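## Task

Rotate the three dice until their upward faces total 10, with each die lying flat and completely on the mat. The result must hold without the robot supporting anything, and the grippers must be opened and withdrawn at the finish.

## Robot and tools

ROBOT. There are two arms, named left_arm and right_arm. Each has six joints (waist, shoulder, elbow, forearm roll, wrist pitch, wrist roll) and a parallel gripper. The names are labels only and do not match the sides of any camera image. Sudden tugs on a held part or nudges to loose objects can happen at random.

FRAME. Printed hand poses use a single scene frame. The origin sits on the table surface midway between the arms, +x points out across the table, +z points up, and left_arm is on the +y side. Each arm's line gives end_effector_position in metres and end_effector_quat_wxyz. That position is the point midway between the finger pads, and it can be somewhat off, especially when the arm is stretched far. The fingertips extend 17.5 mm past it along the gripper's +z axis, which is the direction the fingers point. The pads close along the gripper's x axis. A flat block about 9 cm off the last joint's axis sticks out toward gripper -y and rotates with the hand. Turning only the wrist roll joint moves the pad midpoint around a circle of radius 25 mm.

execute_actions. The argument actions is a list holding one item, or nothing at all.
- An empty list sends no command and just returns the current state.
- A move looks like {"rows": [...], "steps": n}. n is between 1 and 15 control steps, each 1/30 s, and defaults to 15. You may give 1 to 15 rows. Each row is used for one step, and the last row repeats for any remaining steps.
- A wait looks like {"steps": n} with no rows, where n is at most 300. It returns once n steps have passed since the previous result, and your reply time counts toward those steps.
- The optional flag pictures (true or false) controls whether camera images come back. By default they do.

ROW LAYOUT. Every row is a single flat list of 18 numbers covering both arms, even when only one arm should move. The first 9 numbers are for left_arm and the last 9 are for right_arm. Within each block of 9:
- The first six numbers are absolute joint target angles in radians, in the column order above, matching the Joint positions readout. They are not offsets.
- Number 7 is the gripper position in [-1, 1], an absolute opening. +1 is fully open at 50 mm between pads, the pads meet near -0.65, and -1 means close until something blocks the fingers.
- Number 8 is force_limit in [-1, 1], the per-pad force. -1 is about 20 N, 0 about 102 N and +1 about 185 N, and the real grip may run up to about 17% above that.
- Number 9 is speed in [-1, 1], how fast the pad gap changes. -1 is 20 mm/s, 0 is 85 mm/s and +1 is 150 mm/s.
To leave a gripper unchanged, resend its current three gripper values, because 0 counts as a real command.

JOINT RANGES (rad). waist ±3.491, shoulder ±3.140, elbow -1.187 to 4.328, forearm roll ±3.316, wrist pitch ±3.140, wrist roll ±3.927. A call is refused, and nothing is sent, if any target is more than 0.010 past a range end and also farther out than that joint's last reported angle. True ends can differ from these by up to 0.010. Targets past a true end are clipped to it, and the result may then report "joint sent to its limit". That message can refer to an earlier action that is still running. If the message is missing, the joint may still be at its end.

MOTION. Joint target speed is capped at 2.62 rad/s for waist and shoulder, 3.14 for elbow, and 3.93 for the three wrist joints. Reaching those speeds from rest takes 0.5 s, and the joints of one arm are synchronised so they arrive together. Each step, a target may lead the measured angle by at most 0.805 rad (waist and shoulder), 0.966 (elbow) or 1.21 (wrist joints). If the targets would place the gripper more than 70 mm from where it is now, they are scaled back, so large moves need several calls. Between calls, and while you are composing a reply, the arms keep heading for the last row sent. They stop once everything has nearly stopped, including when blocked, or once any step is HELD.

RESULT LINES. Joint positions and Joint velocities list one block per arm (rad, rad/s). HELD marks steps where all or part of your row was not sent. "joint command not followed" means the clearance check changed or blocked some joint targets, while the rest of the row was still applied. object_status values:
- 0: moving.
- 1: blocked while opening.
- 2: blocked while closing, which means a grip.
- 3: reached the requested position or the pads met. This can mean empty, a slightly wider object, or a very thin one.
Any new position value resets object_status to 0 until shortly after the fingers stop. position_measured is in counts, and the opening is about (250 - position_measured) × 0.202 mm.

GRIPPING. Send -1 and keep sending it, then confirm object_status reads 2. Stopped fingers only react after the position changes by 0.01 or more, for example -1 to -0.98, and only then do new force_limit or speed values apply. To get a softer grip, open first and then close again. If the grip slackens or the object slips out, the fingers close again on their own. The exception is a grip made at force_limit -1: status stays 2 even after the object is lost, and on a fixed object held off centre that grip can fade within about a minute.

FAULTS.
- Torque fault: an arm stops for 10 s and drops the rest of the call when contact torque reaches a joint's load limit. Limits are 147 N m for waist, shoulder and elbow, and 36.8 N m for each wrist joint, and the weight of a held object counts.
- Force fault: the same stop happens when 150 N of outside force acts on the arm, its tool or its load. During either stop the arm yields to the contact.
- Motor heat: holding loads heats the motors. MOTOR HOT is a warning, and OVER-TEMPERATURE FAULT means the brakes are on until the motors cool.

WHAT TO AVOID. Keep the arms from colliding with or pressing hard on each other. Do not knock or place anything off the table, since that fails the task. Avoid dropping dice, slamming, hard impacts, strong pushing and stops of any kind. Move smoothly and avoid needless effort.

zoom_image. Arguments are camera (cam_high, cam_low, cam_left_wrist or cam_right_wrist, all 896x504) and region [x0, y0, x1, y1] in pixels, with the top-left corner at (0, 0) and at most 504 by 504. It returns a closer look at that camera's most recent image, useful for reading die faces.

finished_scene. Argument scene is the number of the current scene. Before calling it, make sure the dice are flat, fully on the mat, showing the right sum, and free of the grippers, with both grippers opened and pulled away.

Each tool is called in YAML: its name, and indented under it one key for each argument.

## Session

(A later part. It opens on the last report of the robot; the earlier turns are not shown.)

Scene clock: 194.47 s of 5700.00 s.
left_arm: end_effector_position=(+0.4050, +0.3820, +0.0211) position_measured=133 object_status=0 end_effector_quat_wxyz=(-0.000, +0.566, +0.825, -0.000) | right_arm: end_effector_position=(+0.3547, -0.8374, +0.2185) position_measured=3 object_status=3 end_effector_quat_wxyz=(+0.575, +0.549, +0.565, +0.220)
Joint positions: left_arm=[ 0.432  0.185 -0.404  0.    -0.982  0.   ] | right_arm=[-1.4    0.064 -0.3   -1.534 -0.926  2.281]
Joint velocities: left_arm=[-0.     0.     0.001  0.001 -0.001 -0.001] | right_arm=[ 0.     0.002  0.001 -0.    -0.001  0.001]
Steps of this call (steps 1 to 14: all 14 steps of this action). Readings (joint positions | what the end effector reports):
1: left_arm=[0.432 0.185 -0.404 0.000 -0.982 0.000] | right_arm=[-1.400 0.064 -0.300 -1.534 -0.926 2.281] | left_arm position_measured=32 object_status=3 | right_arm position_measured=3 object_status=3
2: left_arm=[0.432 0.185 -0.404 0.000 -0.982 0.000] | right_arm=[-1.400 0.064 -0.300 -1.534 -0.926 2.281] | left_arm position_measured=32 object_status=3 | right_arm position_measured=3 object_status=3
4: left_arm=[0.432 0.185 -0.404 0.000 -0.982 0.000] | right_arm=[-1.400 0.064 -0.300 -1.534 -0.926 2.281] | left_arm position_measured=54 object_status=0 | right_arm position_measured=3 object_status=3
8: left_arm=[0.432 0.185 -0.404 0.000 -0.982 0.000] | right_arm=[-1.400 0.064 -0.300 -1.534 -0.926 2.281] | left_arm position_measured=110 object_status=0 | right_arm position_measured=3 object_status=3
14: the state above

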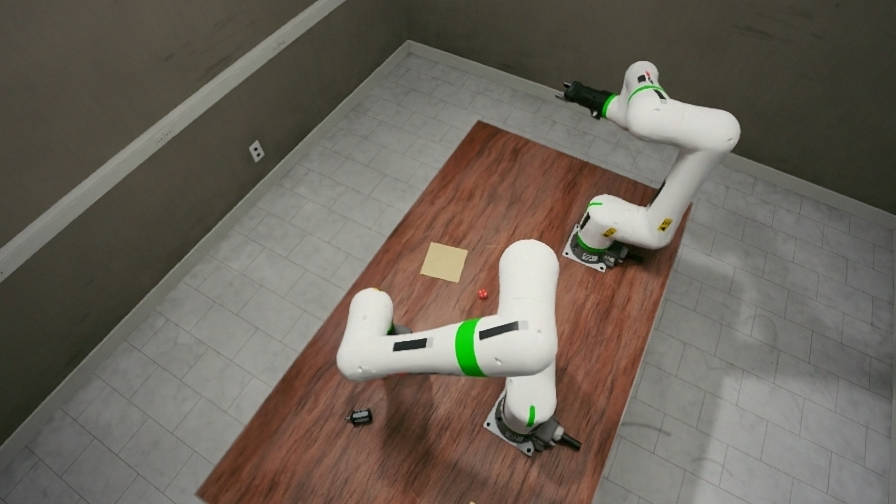

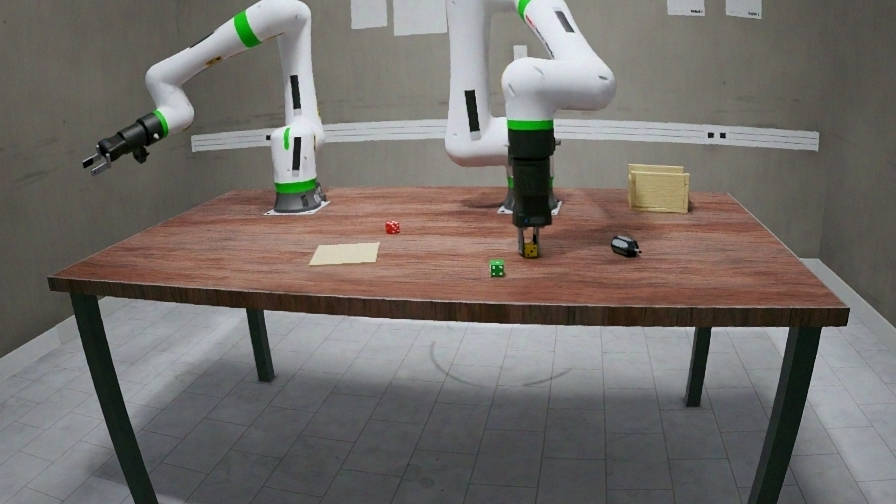

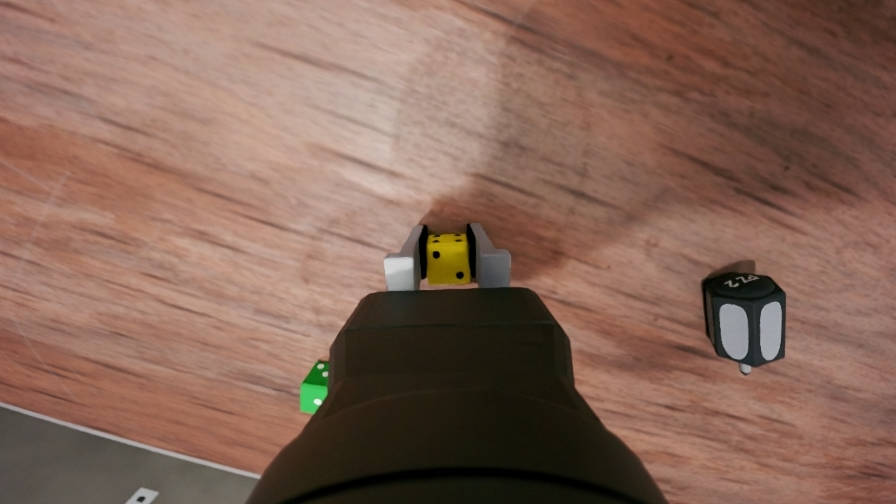

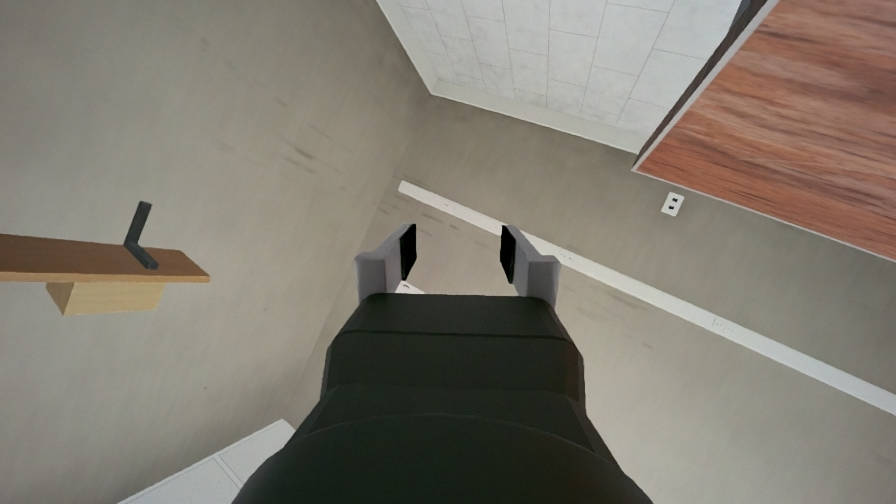

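execute_actions:
  actions:
    - {"rows":[[0.432,0.09,-0.3,0,-1.181,0,-1,-0.5,0,-1.4,0.064,-0.3,-1.534,-0.926,2.281,1,0,0],[0.432,0.09,-0.3,0,-1.181,0,-1,-0.5,0,-1.4,0.064,-0.3,-1.534,-0.926,2.281,1,0,0],[0.432,0.09,-0.3,0,-1.181,0,-1,-0.5,0,-1.4,0.064,-0.3,-1.534,-0.926,2.281,1,0,0],[0.432,0.09,-0.3,0,-1.181,0,-1,-0.5,0,-1.4,0.064,-0.3,-1.534,-0.926,2.281,1,0,0],[0.432,0.09,-0.3,0,-1.181,0,-1,-0.5,0,-1.4,0.064,-0.3,-1.534,-0.926,2.281,1,0,0],[0.432,0.09,-0.3,0,-1.181,0,-1,-0.5,0,-1.4,0.064,-0.3,-1.534,-0.926,2.281,1,0,0],[-0.399,0.491,0.213,0,-1.293,0,-1,-0.5,0,-1.4,0.064,-0.3,-1.534,-0.926,2.281,1,0,0]],"steps":15}
  pictures: false

execute_actions:
  actions:
    - {"steps":25}

Scene clock: 210.77 s of 5700.00 s.
left_arm: end_effector_position=(+0.4495, +0.3223, +0.1155) position_measured=133 object_status=2 end_effector_quat_wxyz=(+0.012, +0.631, +0.776, +0.015) | right_arm: end_effector_position=(+0.3547, -0.8374, +0.2185) position_measured=3 object_status=3 end_effector_quat_wxyz=(+0.575, +0.549, +0.565, +0.220)
Joint positions: left_arm=[ 0.27   0.154 -0.192 -0.    -1.187  0.   ] | right_arm=[-1.4    0.064 -0.3   -1.534 -0.926  2.281]
Joint velocities: left_arm=[-0.848  0.461  0.509  0.    -0.138 -0.   ] | right_arm=[-0.001  0.001 -0.     0.001  0.     0.001]
Steps of this call (steps 1 to 15: the robot went on to your last target; steps 16 to 90: nothing new was sent; then 12.80 s passed at rest; steps 91 to 105: all 15 steps of this action). Readings (joint positions | what the end effector reports):
91: left_arm=[0.432 0.185 -0.404 -0.000 -0.982 0.000] | right_arm=[-1.400 0.064 -0.300 -1.534 -0.926 2.281] | left_arm position_measured=133 object_status=2 | right_arm position_measured=3 object_status=3
92: left_arm=[0.432 0.183 -0.402 -0.000 -0.987 0.000] | right_arm=[-1.400 0.064 -0.300 -1.534 -0.926 2.281] | left_arm position_measured=133 object_status=2 | right_arm position_measured=3 object_status=3
94: left_arm=[0.432 0.166 -0.383 -0.000 -1.023 0.000] | right_arm=[-1.400 0.064 -0.300 -1.534 -0.926 2.281] | left_arm position_measured=133 object_status=2 | right_arm position_measured=3 object_status=3
98: left_arm=[0.429 0.106 -0.312 -0.000 -1.149 0.000] | right_arm=[-1.400 0.064 -0.300 -1.534 -0.926 2.281] | left_arm position_measured=133 object_status=2 | right_arm position_measured=3 object_status=3
105: the state above

Scene clock: 211.60 s of 5700.00 s.
left_arm: end_effector_position=(+0.4448, -0.0071, +0.1018) position_measured=133 object_status=2 end_effector_quat_wxyz=(+0.000, +0.844, +0.536, +0.000) | right_arm: end_effector_position=(+0.3547, -0.8374, +0.2185) position_measured=3 object_status=3 end_effector_quat_wxyz=(+0.575, +0.549, +0.565, +0.220)
Joint positions: left_arm=[-0.376  0.479  0.199  0.    -1.289  0.   ] | right_arm=[-1.4    0.064 -0.3   -1.534 -0.926  2.281]
Joint velocities: left_arm=[-0.45   0.226  0.272 -0.    -0.072 -0.   ] | right_arm=[ 0.002  0.     0.     0.001  0.    -0.   ]
Steps of this call (steps 1 to 25: the robot went on to your last target). Readings (joint positions | what the end effector reports):
1: left_arm=[0.241 0.169 -0.175 -0.000 -1.192 0.000] | right_arm=[-1.400 0.064 -0.300 -1.534 -0.926 2.281] | left_arm position_measured=133 object_status=2 | right_arm position_measured=3 object_status=3
2: left_arm=[0.213 0.183 -0.157 -0.000 -1.196 0.000] | right_arm=[-1.400 0.064 -0.300 -1.534 -0.926 2.281] | left_arm position_measured=133 object_status=2 | right_arm position_measured=3 object_status=3
4: left_arm=[0.157 0.211 -0.124 -0.000 -1.205 0.000] | right_arm=[-1.400 0.064 -0.300 -1.534 -0.926 2.281] | left_arm position_measured=133 object_status=2 | right_arm position_measured=3 object_status=3
8: left_arm=[0.048 0.266 -0.057 -0.000 -1.222 0.000] | right_arm=[-1.400 0.064 -0.300 -1.534 -0.926 2.281] | left_arm position_measured=133 object_status=2 | right_arm position_measured=3 object_status=3
25: the state above

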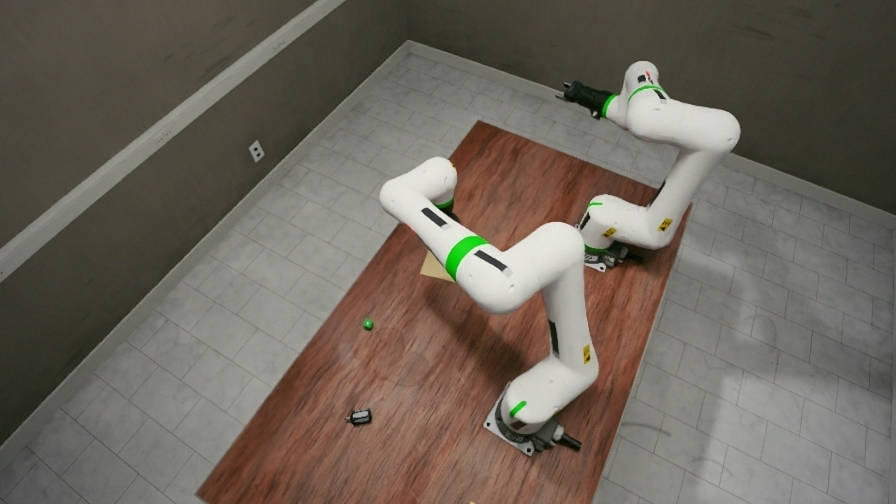

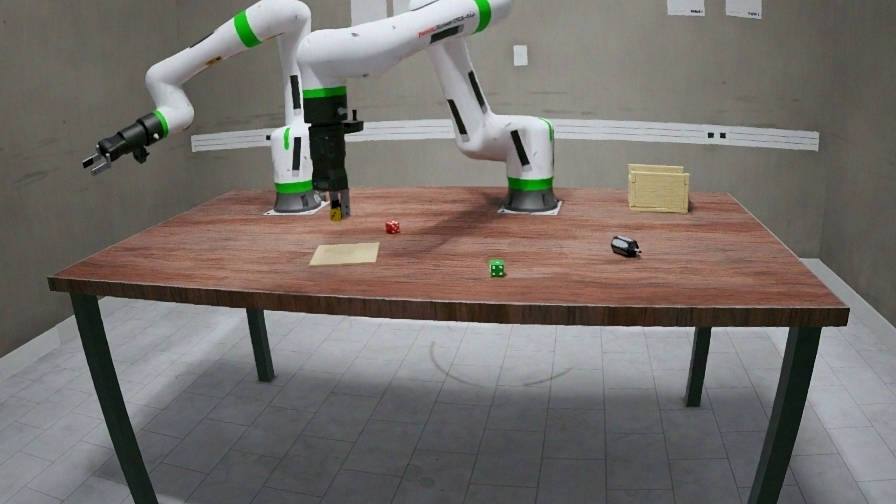

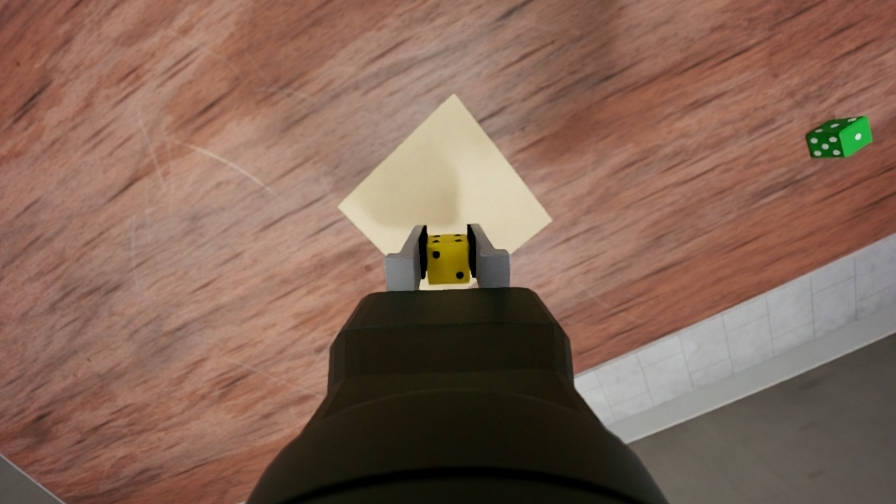

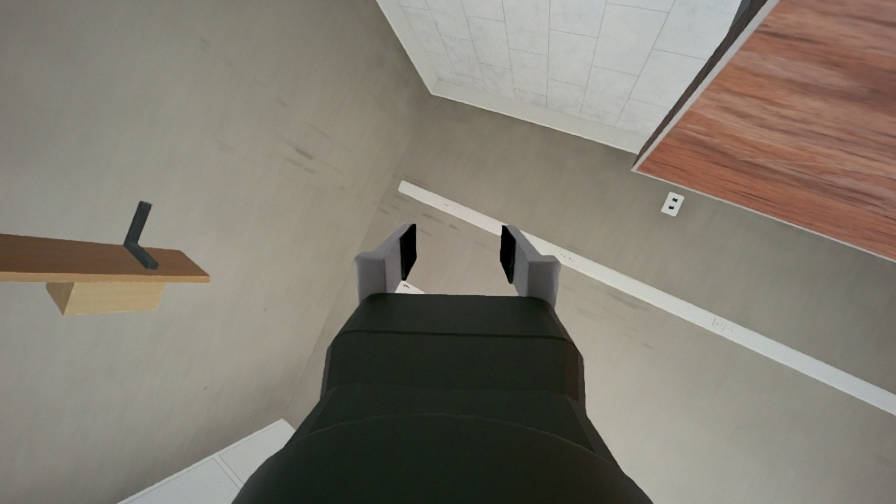

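execute_actions:
  actions:
    - {"rows":[[-0.376,0.471,0.19,0,-1.29,0,-1,-0.5,0,-1.4,0.064,-0.3,-1.534,-0.926,2.281,1,0,0]],"steps":12}

Scene clock: 216.93 s of 5700.00 s.
left_arm: end_effector_position=(+0.4416, -0.0056, +0.1031) position_measured=133 object_status=2 end_effector_quat_wxyz=(-0.000, +0.844, +0.536, -0.000) | right_arm: end_effector_position=(+0.3547, -0.8374, +0.2185) position_measured=3 object_status=3 end_effector_quat_wxyz=(+0.575, +0.549, +0.565, +0.220)
Joint positions: left_arm=[-0.376  0.471  0.19  -0.    -1.29   0.   ] | right_arm=[-1.4    0.064 -0.3   -1.534 -0.926  2.281]
Joint velocities: left_arm=[ 0.001 -0.     0.002  0.    -0.001 -0.   ] | right_arm=[ 0.001  0.     0.001  0.001 -0.    -0.   ]
Steps of this call (steps 1 to 30: the robot went on to your last target; steps 31 to 90: nothing new was sent; then 1.93 s passed at rest; steps 91 to 102: all 12 steps of this action). Readings (joint positions | what the end effector reports):
91: left_arm=[-0.399 0.491 0.213 -0.000 -1.293 0.000] | right_arm=[-1.400 0.064 -0.300 -1.534 -0.926 2.281] | left_arm position_measured=133 object_status=2 | right_arm position_measured=3 object_status=3
92: left_arm=[-0.396 0.488 0.210 -0.000 -1.293 0.000] | right_arm=[-1.400 0.064 -0.300 -1.534 -0.926 2.281] | left_arm position_measured=133 object_status=2 | right_arm position_measured=3 object_status=3
94: left_arm=[-0.381 0.475 0.195 -0.000 -1.291 0.000] | right_arm=[-1.400 0.064 -0.300 -1.534 -0.926 2.281] | left_arm position_measured=133 object_status=2 | right_arm position_measured=3 object_status=3
98: left_arm=[-0.376 0.471 0.190 -0.000 -1.290 0.000] | right_arm=[-1.400 0.064 -0.300 -1.534 -0.926 2.281] | left_arm position_measured=133 object_status=2 | right_arm position_measured=3 object_status=3
102: the state above

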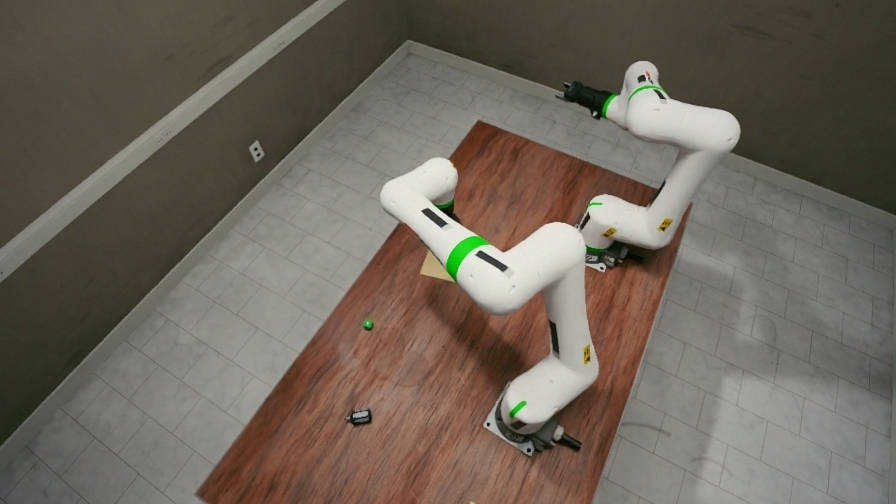

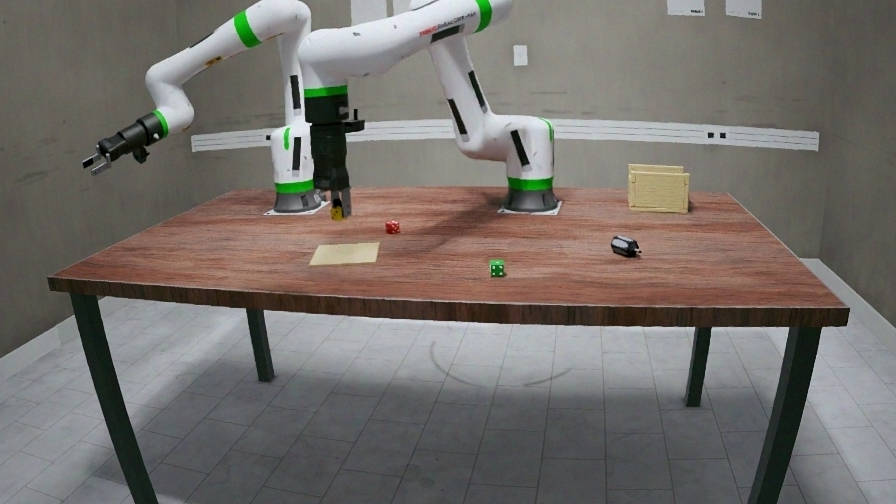

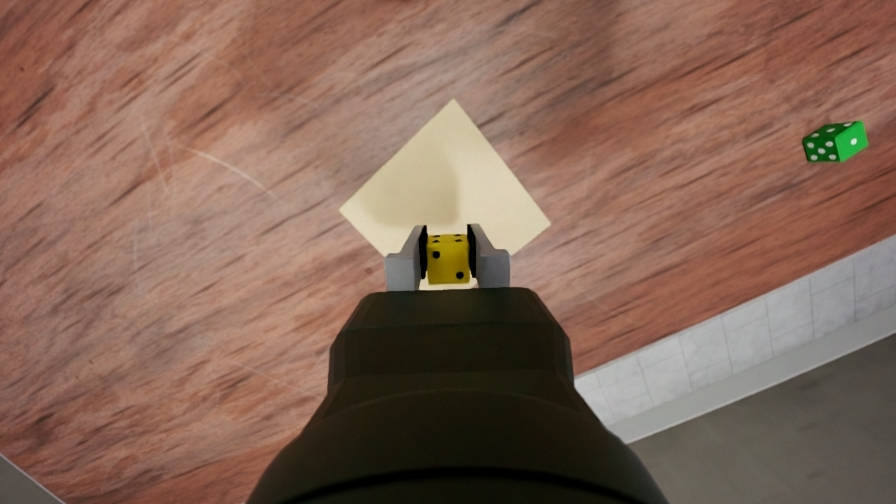

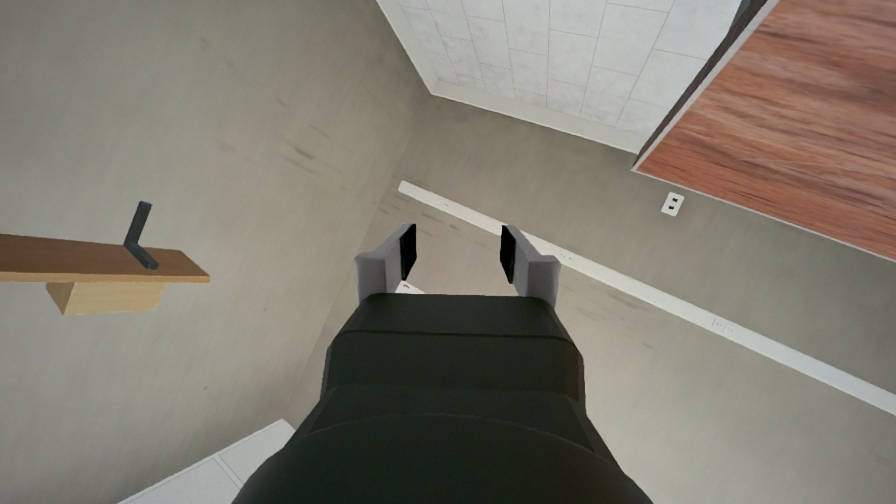

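execute_actions:
  actions:
    - {"rows":[[-0.376,0.593,0.27,0,-1.248,0,-1,-0.5,0,-1.4,0.064,-0.3,-1.534,-0.926,2.281,1,0,0],[-0.376,0.593,0.27,0,-1.248,0,-1,-0.5,0,-1.4,0.064,-0.3,-1.534,-0.926,2.281,1,0,0],[-0.376,0.593,0.27,0,-1.248,0,-1,-0.5,0,-1.4,0.064,-0.3,-1.534,-0.926,2.281,1,0,0],[-0.376,0.593,0.27,0,-1.248,0,-1,-0.5,0,-1.4,0.064,-0.3,-1.534,-0.926,2.281,1,0,0],[-0.376,0.593,0.27,0,-1.248,0,-1,-0.5,0,-1.4,0.064,-0.3,-1.534,-0.926,2.281,1,0,0],[-0.376,0.593,0.27,0,-1.248,0,-1,-0.5,0,-1.4,0.064,-0.3,-1.534,-0.926,2.281,1,0,0],[-0.376,0.627,0.229,0,-1.173,0,-1,-0.5,0,-1.4,0.064,-0.3,-1.534,-0.926,2.281,1,0,0]],"steps":15}
  pictures: false

execute_actions:
  actions:
    - {"rows":[[-0.376,0.627,0.229,0,-1.173,0,-1,-0.5,0,-1.4,0.064,-0.3,-1.534,-0.926,2.281,1,0,0],[-0.376,0.627,0.229,0,-1.173,0,-1,-0.5,0,-1.4,0.064,-0.3,-1.534,-0.926,2.281,1,0,0],[-0.376,0.627,0.229,0,-1.173,0,0.5,-0.5,0,-1.4,0.064,-0.3,-1.534,-0.926,2.281,1,0,0],[-0.376,0.627,0.229,0,-1.173,0,0.5,-0.5,0,-1.4,0.064,-0.3,-1.534,-0.926,2.281,1,0,0],[-0.376,0.627,0.229,0,-1.173,0,0.5,-0.5,0,-1.4,0.064,-0.3,-1.534,-0.926,2.281,1,0,0],[-0.376,0.627,0.229,0,-1.173,0,0.5,-0.5,0,-1.4,0.064,-0.3,-1.534,-0.926,2.281,1,0,0],[-0.376,0.56,0.31,0,-1.321,0,0.8,-0.5,0,-1.4,0.064,-0.3,-1.534,-0.926,2.281,1,0,0]],"steps":15}

Scene clock: 234.87 s of 5700.00 s.
left_arm: end_effector_position=(+0.4761, -0.0218, +0.0234) position_measured=133 object_status=2 end_effector_quat_wxyz=(+0.000, +0.844, +0.536, +0.000) | right_arm: end_effector_position=(+0.3547, -0.8374, +0.2185) position_measured=3 object_status=3 end_effector_quat_wxyz=(+0.575, +0.549, +0.565, +0.220)
Joint positions: left_arm=[-0.376  0.626  0.23   0.    -1.174  0.   ] | right_arm=[-1.4    0.064 -0.3   -1.534 -0.926  2.281]
Joint velocities: left_arm=[-0.     0.    -0.006 -0.     0.009  0.   ] | right_arm=[0.001 0.001 0.001 0.001 0.    0.002]
Steps of this call (steps 1 to 15: the robot went on to your last target; steps 16 to 90: nothing new was sent; then 14.43 s passed at rest; steps 91 to 105: all 15 steps of this action). Readings (joint positions | what the end effector reports):
91: left_arm=[-0.376 0.471 0.190 0.000 -1.290 0.000] | right_arm=[-1.400 0.064 -0.300 -1.534 -0.926 2.281] | left_arm position_measured=133 object_status=2 | right_arm position_measured=3 object_status=3
92: left_arm=[-0.376 0.474 0.192 0.000 -1.289 0.000] | right_arm=[-1.400 0.064 -0.300 -1.534 -0.926 2.281] | left_arm position_measured=133 object_status=2 | right_arm position_measured=3 object_status=3
94: left_arm=[-0.376 0.498 0.208 0.000 -1.281 0.000] | right_arm=[-1.400 0.064 -0.300 -1.534 -0.926 2.281] | left_arm position_measured=133 object_status=2 | right_arm position_measured=3 object_status=3
98: left_arm=[-0.376 0.582 0.259 0.000 -1.249 0.000] | right_arm=[-1.400 0.064 -0.300 -1.534 -0.926 2.281] | left_arm position_measured=133 object_status=2 | right_arm position_measured=3 object_status=3
105: the state above

Scene clock: 235.37 s of 5700.00 s.
left_arm: end_effector_position=(+0.4738, -0.0207, +0.0973) position_measured=32 object_status=0 end_effector_quat_wxyz=(+0.000, +0.844, +0.536, +0.000) | right_arm: end_effector_position=(+0.3547, -0.8374, +0.2185) position_measured=3 object_status=3 end_effector_quat_wxyz=(+0.575, +0.549, +0.565, +0.220)
Joint positions: left_arm=[-0.376  0.56   0.309 -0.    -1.319  0.   ] | right_arm=[-1.4    0.064 -0.3   -1.534 -0.926  2.281]
Joint velocities: left_arm=[-0.001 -0.052  0.066 -0.001 -0.119 -0.   ] | right_arm=[ 0.001  0.002 -0.     0.003  0.001 -0.001]
Steps of this call (steps 1 to 15: all 15 steps of this action). Readings (joint positions | what the end effector reports):
1: left_arm=[-0.376 0.626 0.230 0.000 -1.174 0.000] | right_arm=[-1.400 0.064 -0.300 -1.534 -0.926 2.281] | left_arm position_measured=133 object_status=2 | right_arm position_measured=3 object_status=3
2: left_arm=[-0.376 0.626 0.230 0.000 -1.173 0.000] | right_arm=[-1.400 0.064 -0.300 -1.534 -0.926 2.281] | left_arm position_measured=133 object_status=2 | right_arm position_measured=3 object_status=3
4: left_arm=[-0.376 0.628 0.229 -0.000 -1.172 0.000] | right_arm=[-1.400 0.064 -0.300 -1.534 -0.926 2.281] | left_arm position_measured=111 object_status=0 | right_arm position_measured=3 object_status=3
8: left_arm=[-0.376 0.626 0.230 -0.000 -1.177 0.000] | right_arm=[-1.400 0.064 -0.300 -1.534 -0.926 2.281] | left_arm position_measured=56 object_status=0 | right_arm position_measured=3 object_status=3
15: the state above

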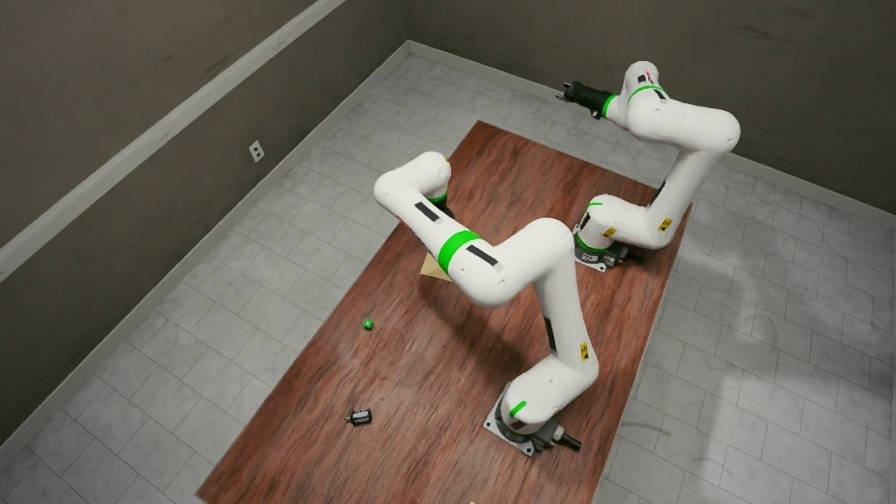

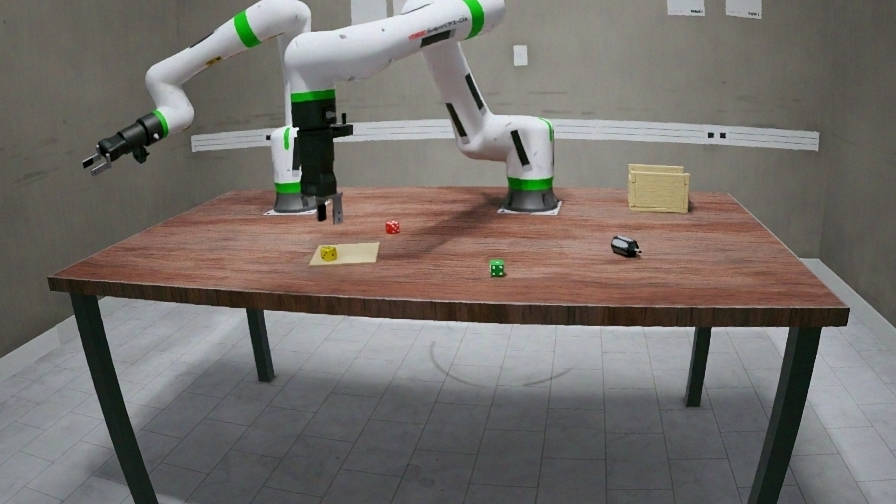

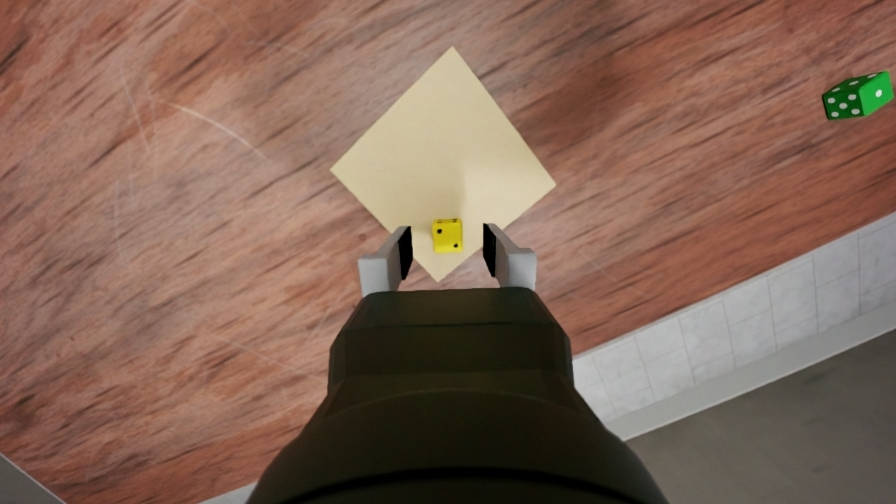

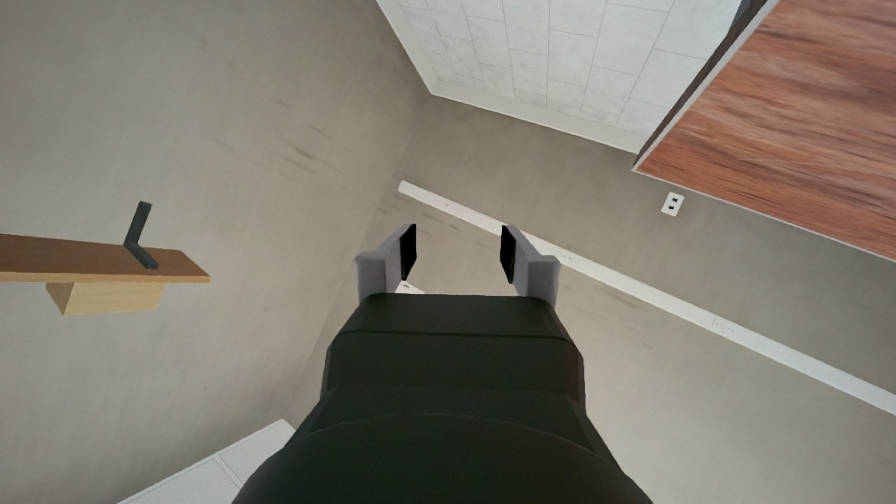

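execute_actions:
  actions:
    - {"rows":[[-0.466,0.068,-0.302,0,-1.2,0,0.8,-0.5,0,-1.4,0.064,-0.3,-1.534,-0.926,2.281,1,0,0]],"steps":15}
  pictures: false

execute_actions:
  actions:
    - {"steps":18}

Scene clock: 246.07 s of 5700.00 s.
left_arm: end_effector_position=(+0.3309, +0.0149, +0.1167) position_measured=32 object_status=3 end_effector_quat_wxyz=(+0.000, +0.860, +0.510, +0.000) | right_arm: end_effector_position=(+0.3547, -0.8374, +0.2185) position_measured=3 object_status=3 end_effector_quat_wxyz=(+0.575, +0.549, +0.565, +0.220)
Joint positions: left_arm=[-0.437  0.227 -0.104  0.    -1.239  0.   ] | right_arm=[-1.4    0.064 -0.3   -1.534 -0.926  2.281]
Joint velocities: left_arm=[-0.152 -0.83  -1.037  0.001  0.205 -0.   ] | right_arm=[-0.002 -0.     0.     0.     0.001  0.001]
Steps of this call (steps 1 to 15: the robot went on to your last target; steps 16 to 90: nothing new was sent; then 7.20 s passed at rest; steps 91 to 105: all 15 steps of this action). Readings (joint positions | what the end effector reports):
91: left_arm=[-0.376 0.560 0.310 0.000 -1.321 0.000] | right_arm=[-1.400 0.064 -0.300 -1.534 -0.926 2.281] | left_arm position_measured=32 object_status=3 | right_arm position_measured=3 object_status=3
92: left_arm=[-0.377 0.557 0.306 -0.000 -1.321 0.000] | right_arm=[-1.400 0.064 -0.300 -1.534 -0.926 2.281] | left_arm position_measured=32 object_status=3 | right_arm position_measured=3 object_status=3
94: left_arm=[-0.381 0.534 0.278 0.000 -1.315 0.000] | right_arm=[-1.400 0.064 -0.300 -1.534 -0.926 2.281] | left_arm position_measured=32 object_status=3 | right_arm position_measured=3 object_status=3
98: left_arm=[-0.400 0.427 0.146 0.000 -1.289 0.000] | right_arm=[-1.400 0.064 -0.300 -1.534 -0.926 2.281] | left_arm position_measured=32 object_status=3 | right_arm position_measured=3 object_status=3
105: the state above

Scene clock: 246.67 s of 5700.00 s.
left_arm: end_effector_position=(+0.2604, +0.0401, +0.1106) position_measured=32 object_status=3 end_effector_quat_wxyz=(+0.000, +0.868, +0.497, +0.000) | right_arm: end_effector_position=(+0.3547, -0.8374, +0.2185) position_measured=3 object_status=3 end_effector_quat_wxyz=(+0.575, +0.549, +0.565, +0.220)
Joint positions: left_arm=[-0.466  0.068 -0.302  0.    -1.2    0.   ] | right_arm=[-1.4    0.064 -0.3   -1.534 -0.926  2.281]
Joint velocities: left_arm=[-0.    -0.    -0.001 -0.     0.    -0.   ] | right_arm=[-0.    -0.    -0.001  0.     0.001 -0.001]
Steps of this call (steps 1 to 18: the robot went on to your last target). Readings (joint positions | what the end effector reports):
1: left_arm=[-0.442 0.199 -0.139 0.000 -1.232 0.000] | right_arm=[-1.400 0.064 -0.300 -1.534 -0.926 2.281] | left_arm position_measured=32 object_status=3 | right_arm position_measured=3 object_status=3
2: left_arm=[-0.447 0.171 -0.174 0.000 -1.225 0.000] | right_arm=[-1.400 0.064 -0.300 -1.534 -0.926 2.281] | left_arm position_measured=32 object_status=3 | right_arm position_measured=3 object_status=3
4: left_arm=[-0.457 0.120 -0.238 0.000 -1.213 0.000] | right_arm=[-1.400 0.064 -0.300 -1.534 -0.926 2.281] | left_arm position_measured=32 object_status=3 | right_arm position_measured=3 object_status=3
8: left_arm=[-0.466 0.069 -0.300 0.000 -1.200 0.000] | right_arm=[-1.400 0.064 -0.300 -1.534 -0.926 2.281] | left_arm position_measured=32 object_status=3 | right_arm position_measured=3 object_status=3
18: the state above

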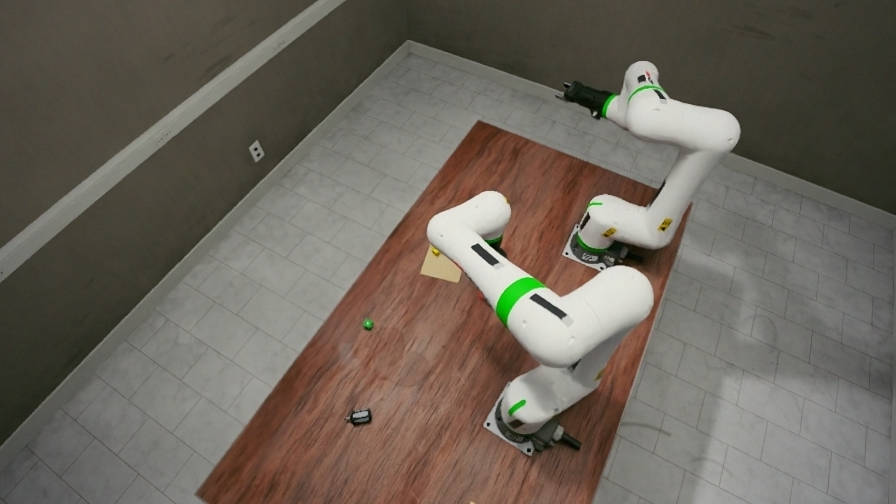

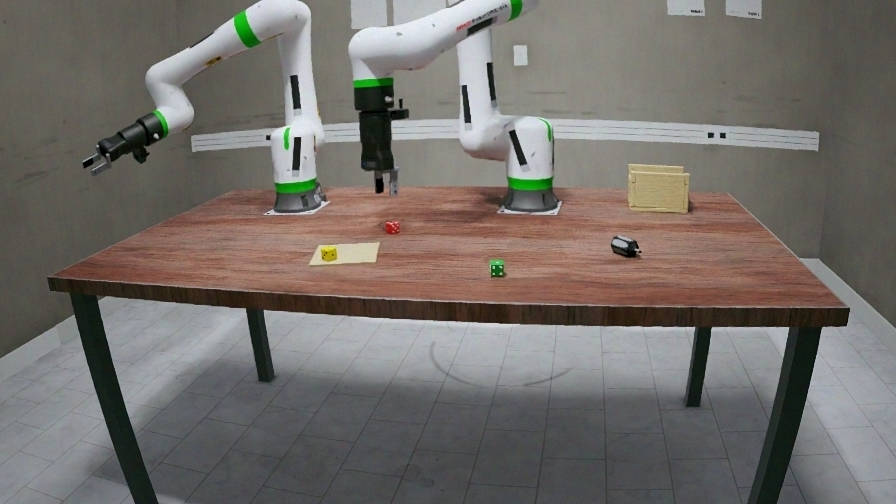

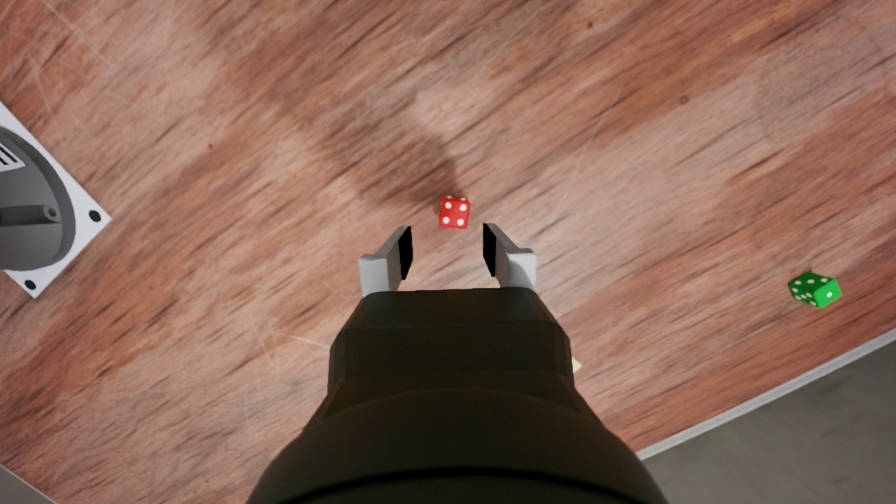

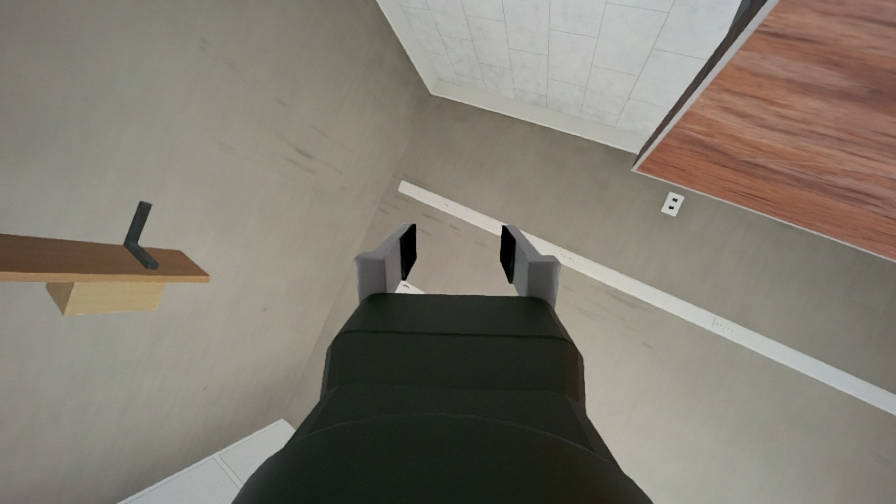

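execute_actions:
  actions:
    - {"rows":[[-0.456,0.097,-0.399,0,-1.075,-0.08,0.8,-0.5,0,-1.4,0.064,-0.3,-1.534,-0.926,2.281,1,0,0],[-0.456,0.097,-0.399,0,-1.075,-0.08,0.8,-0.5,0,-1.4,0.064,-0.3,-1.534,-0.926,2.281,1,0,0],[-0.456,0.097,-0.399,0,-1.075,-0.08,0.8,-0.5,0,-1.4,0.064,-0.3,-1.534,-0.926,2.281,1,0,0],[-0.456,0.097,-0.399,0,-1.075,-0.08,0.8,-0.5,0,-1.4,0.064,-0.3,-1.534,-0.926,2.281,1,0,0],[-0.456,0.097,-0.399,0,-1.075,-0.08,0.8,-0.5,0,-1.4,0.064,-0.3,-1.534,-0.926,2.281,1,0,0],[-0.456,0.097,-0.399,0,-1.075,-0.08,0.8,-0.5,0,-1.4,0.064,-0.3,-1.534,-0.926,2.281,1,0,0],[-0.456,0.151,-0.444,0,-0.976,-0.08,0.8,-0.5,0,-1.4,0.064,-0.3,-1.534,-0.926,2.281,1,0,0]],"steps":15}
  pictures: false

execute_actions:
  actions:
    - {"rows":[[-0.456,0.151,-0.444,0,-0.976,-0.08,0.8,-0.5,0,-1.4,0.064,-0.3,-1.534,-0.926,2.281,1,0,0],[-0.456,0.151,-0.444,0,-0.976,-0.08,-1,-0.5,0,-1.4,0.064,-0.3,-1.534,-0.926,2.281,1,0,0]],"steps":15}

Scene clock: 259.87 s of 5700.00 s.
left_arm: end_effector_position=(+0.2549, +0.0503, +0.0215) position_measured=32 object_status=3 end_effector_quat_wxyz=(-0.000, +0.885, +0.466, +0.000) | right_arm: end_effector_position=(+0.3547, -0.8374, +0.2185) position_measured=3 object_status=3 end_effector_quat_wxyz=(+0.575, +0.549, +0.565, +0.220)
Joint positions: left_arm=[-0.456  0.151 -0.444 -0.    -0.976 -0.08 ] | right_arm=[-1.4    0.064 -0.3   -1.534 -0.926  2.281]
Joint velocities: left_arm=[ 0.     0.001 -0.002  0.     0.006 -0.   ] | right_arm=[ 0.001 -0.001  0.    -0.     0.    -0.001]
Steps of this call (steps 1 to 15: the robot went on to your last target; steps 16 to 90: nothing new was sent; then 9.70 s passed at rest; steps 91 to 105: all 15 steps of this action). Readings (joint positions | what the end effector reports):
91: left_arm=[-0.466 0.068 -0.302 -0.000 -1.200 -0.000] | right_arm=[-1.400 0.064 -0.300 -1.534 -0.926 2.281] | left_arm position_measured=32 object_status=3 | right_arm position_measured=3 object_status=3
92: left_arm=[-0.466 0.069 -0.306 -0.000 -1.195 -0.003] | right_arm=[-1.400 0.064 -0.300 -1.534 -0.926 2.281] | left_arm position_measured=32 object_status=3 | right_arm position_measured=3 object_status=3
94: left_arm=[-0.463 0.077 -0.334 -0.000 -1.159 -0.026] | right_arm=[-1.400 0.064 -0.300 -1.534 -0.926 2.281] | left_arm position_measured=32 object_status=3 | right_arm position_measured=3 object_status=3
98: left_arm=[-0.456 0.100 -0.402 -0.000 -1.068 -0.078] | right_arm=[-1.400 0.064 -0.300 -1.534 -0.926 2.281] | left_arm position_measured=32 object_status=3 | right_arm position_measured=3 object_status=3
105: the state above

Scene clock: 260.37 s of 5700.00 s.
left_arm: end_effector_position=(+0.2548, +0.0503, +0.0213) position_measured=132 object_status=2 end_effector_quat_wxyz=(-0.000, +0.885, +0.466, -0.000) | right_arm: end_effector_position=(+0.3547, -0.8374, +0.2185) position_measured=3 object_status=3 end_effector_quat_wxyz=(+0.575, +0.549, +0.565, +0.220)
Joint positions: left_arm=[-0.456  0.151 -0.444  0.    -0.976 -0.08 ] | right_arm=[-1.4    0.064 -0.3   -1.534 -0.926  2.281]
Joint velocities: left_arm=[-0.001 -0.     0.     0.     0.001  0.   ] | right_arm=[-0.    -0.    -0.    -0.001 -0.001 -0.001]
Steps of this call (steps 1 to 15: all 15 steps of this action). Readings (joint positions | what the end effector reports):
1: left_arm=[-0.456 0.151 -0.444 -0.000 -0.976 -0.080] | right_arm=[-1.400 0.064 -0.300 -1.534 -0.926 2.281] | left_arm position_measured=32 object_status=3 | right_arm position_measured=3 object_status=3
2: left_arm=[-0.456 0.151 -0.444 -0.000 -0.976 -0.080] | right_arm=[-1.400 0.064 -0.300 -1.534 -0.926 2.281] | left_arm position_measured=40 object_status=0 | right_arm position_measured=3 object_status=3
4: left_arm=[-0.456 0.151 -0.444 -0.000 -0.976 -0.080] | right_arm=[-1.400 0.064 -0.300 -1.534 -0.926 2.281] | left_arm position_measured=68 object_status=0 | right_arm position_measured=3 object_status=3
8: left_arm=[-0.456 0.151 -0.444 0.000 -0.976 -0.080] | right_arm=[-1.400 0.064 -0.300 -1.534 -0.926 2.281] | left_arm position_measured=124 object_status=0 | right_arm position_measured=3 object_status=3
15: the state above

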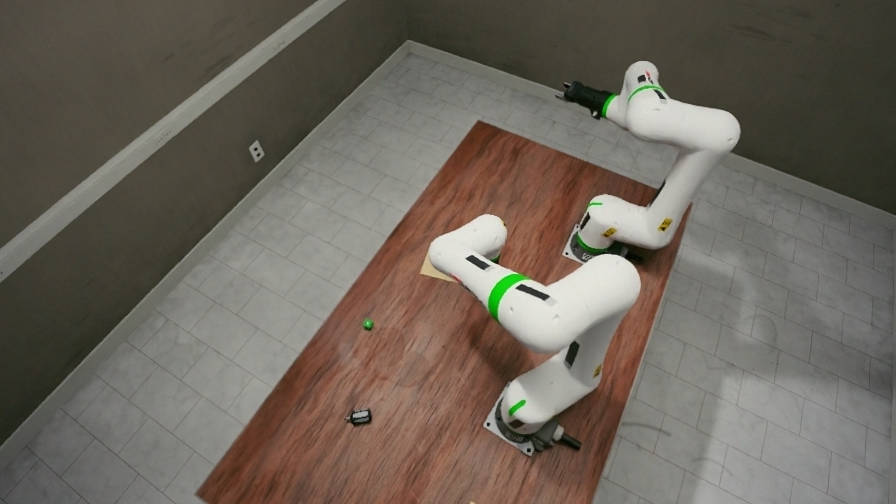

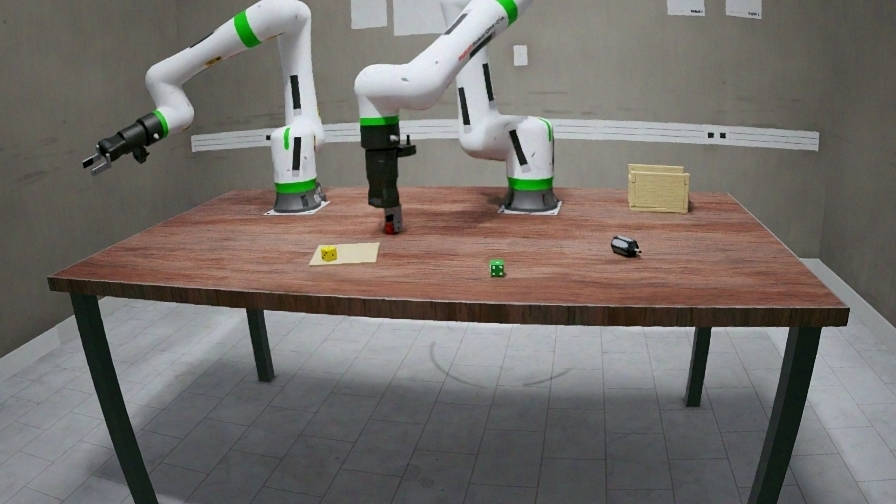

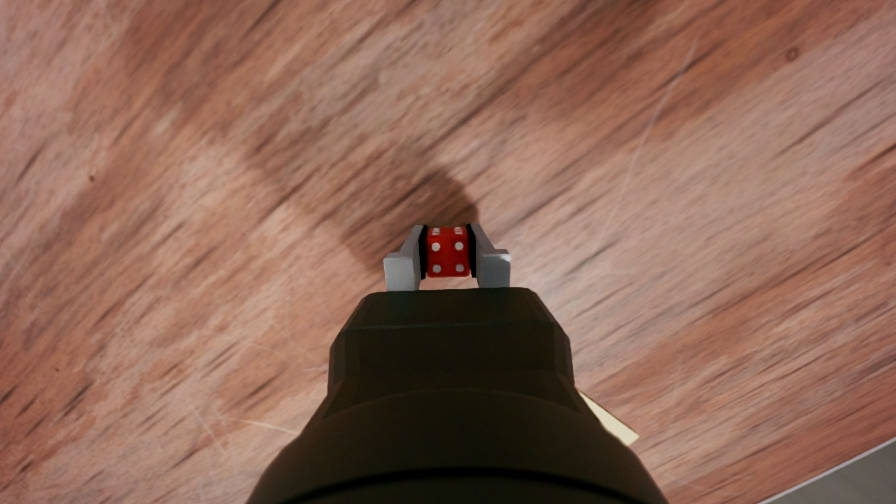

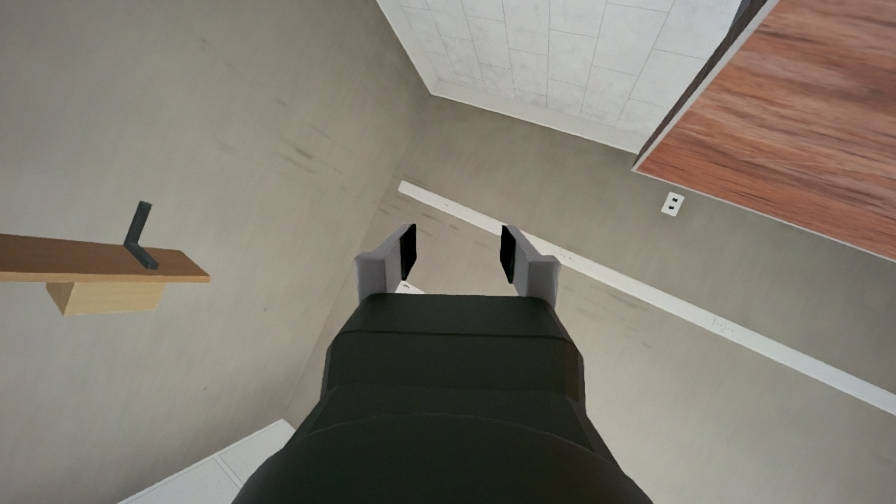

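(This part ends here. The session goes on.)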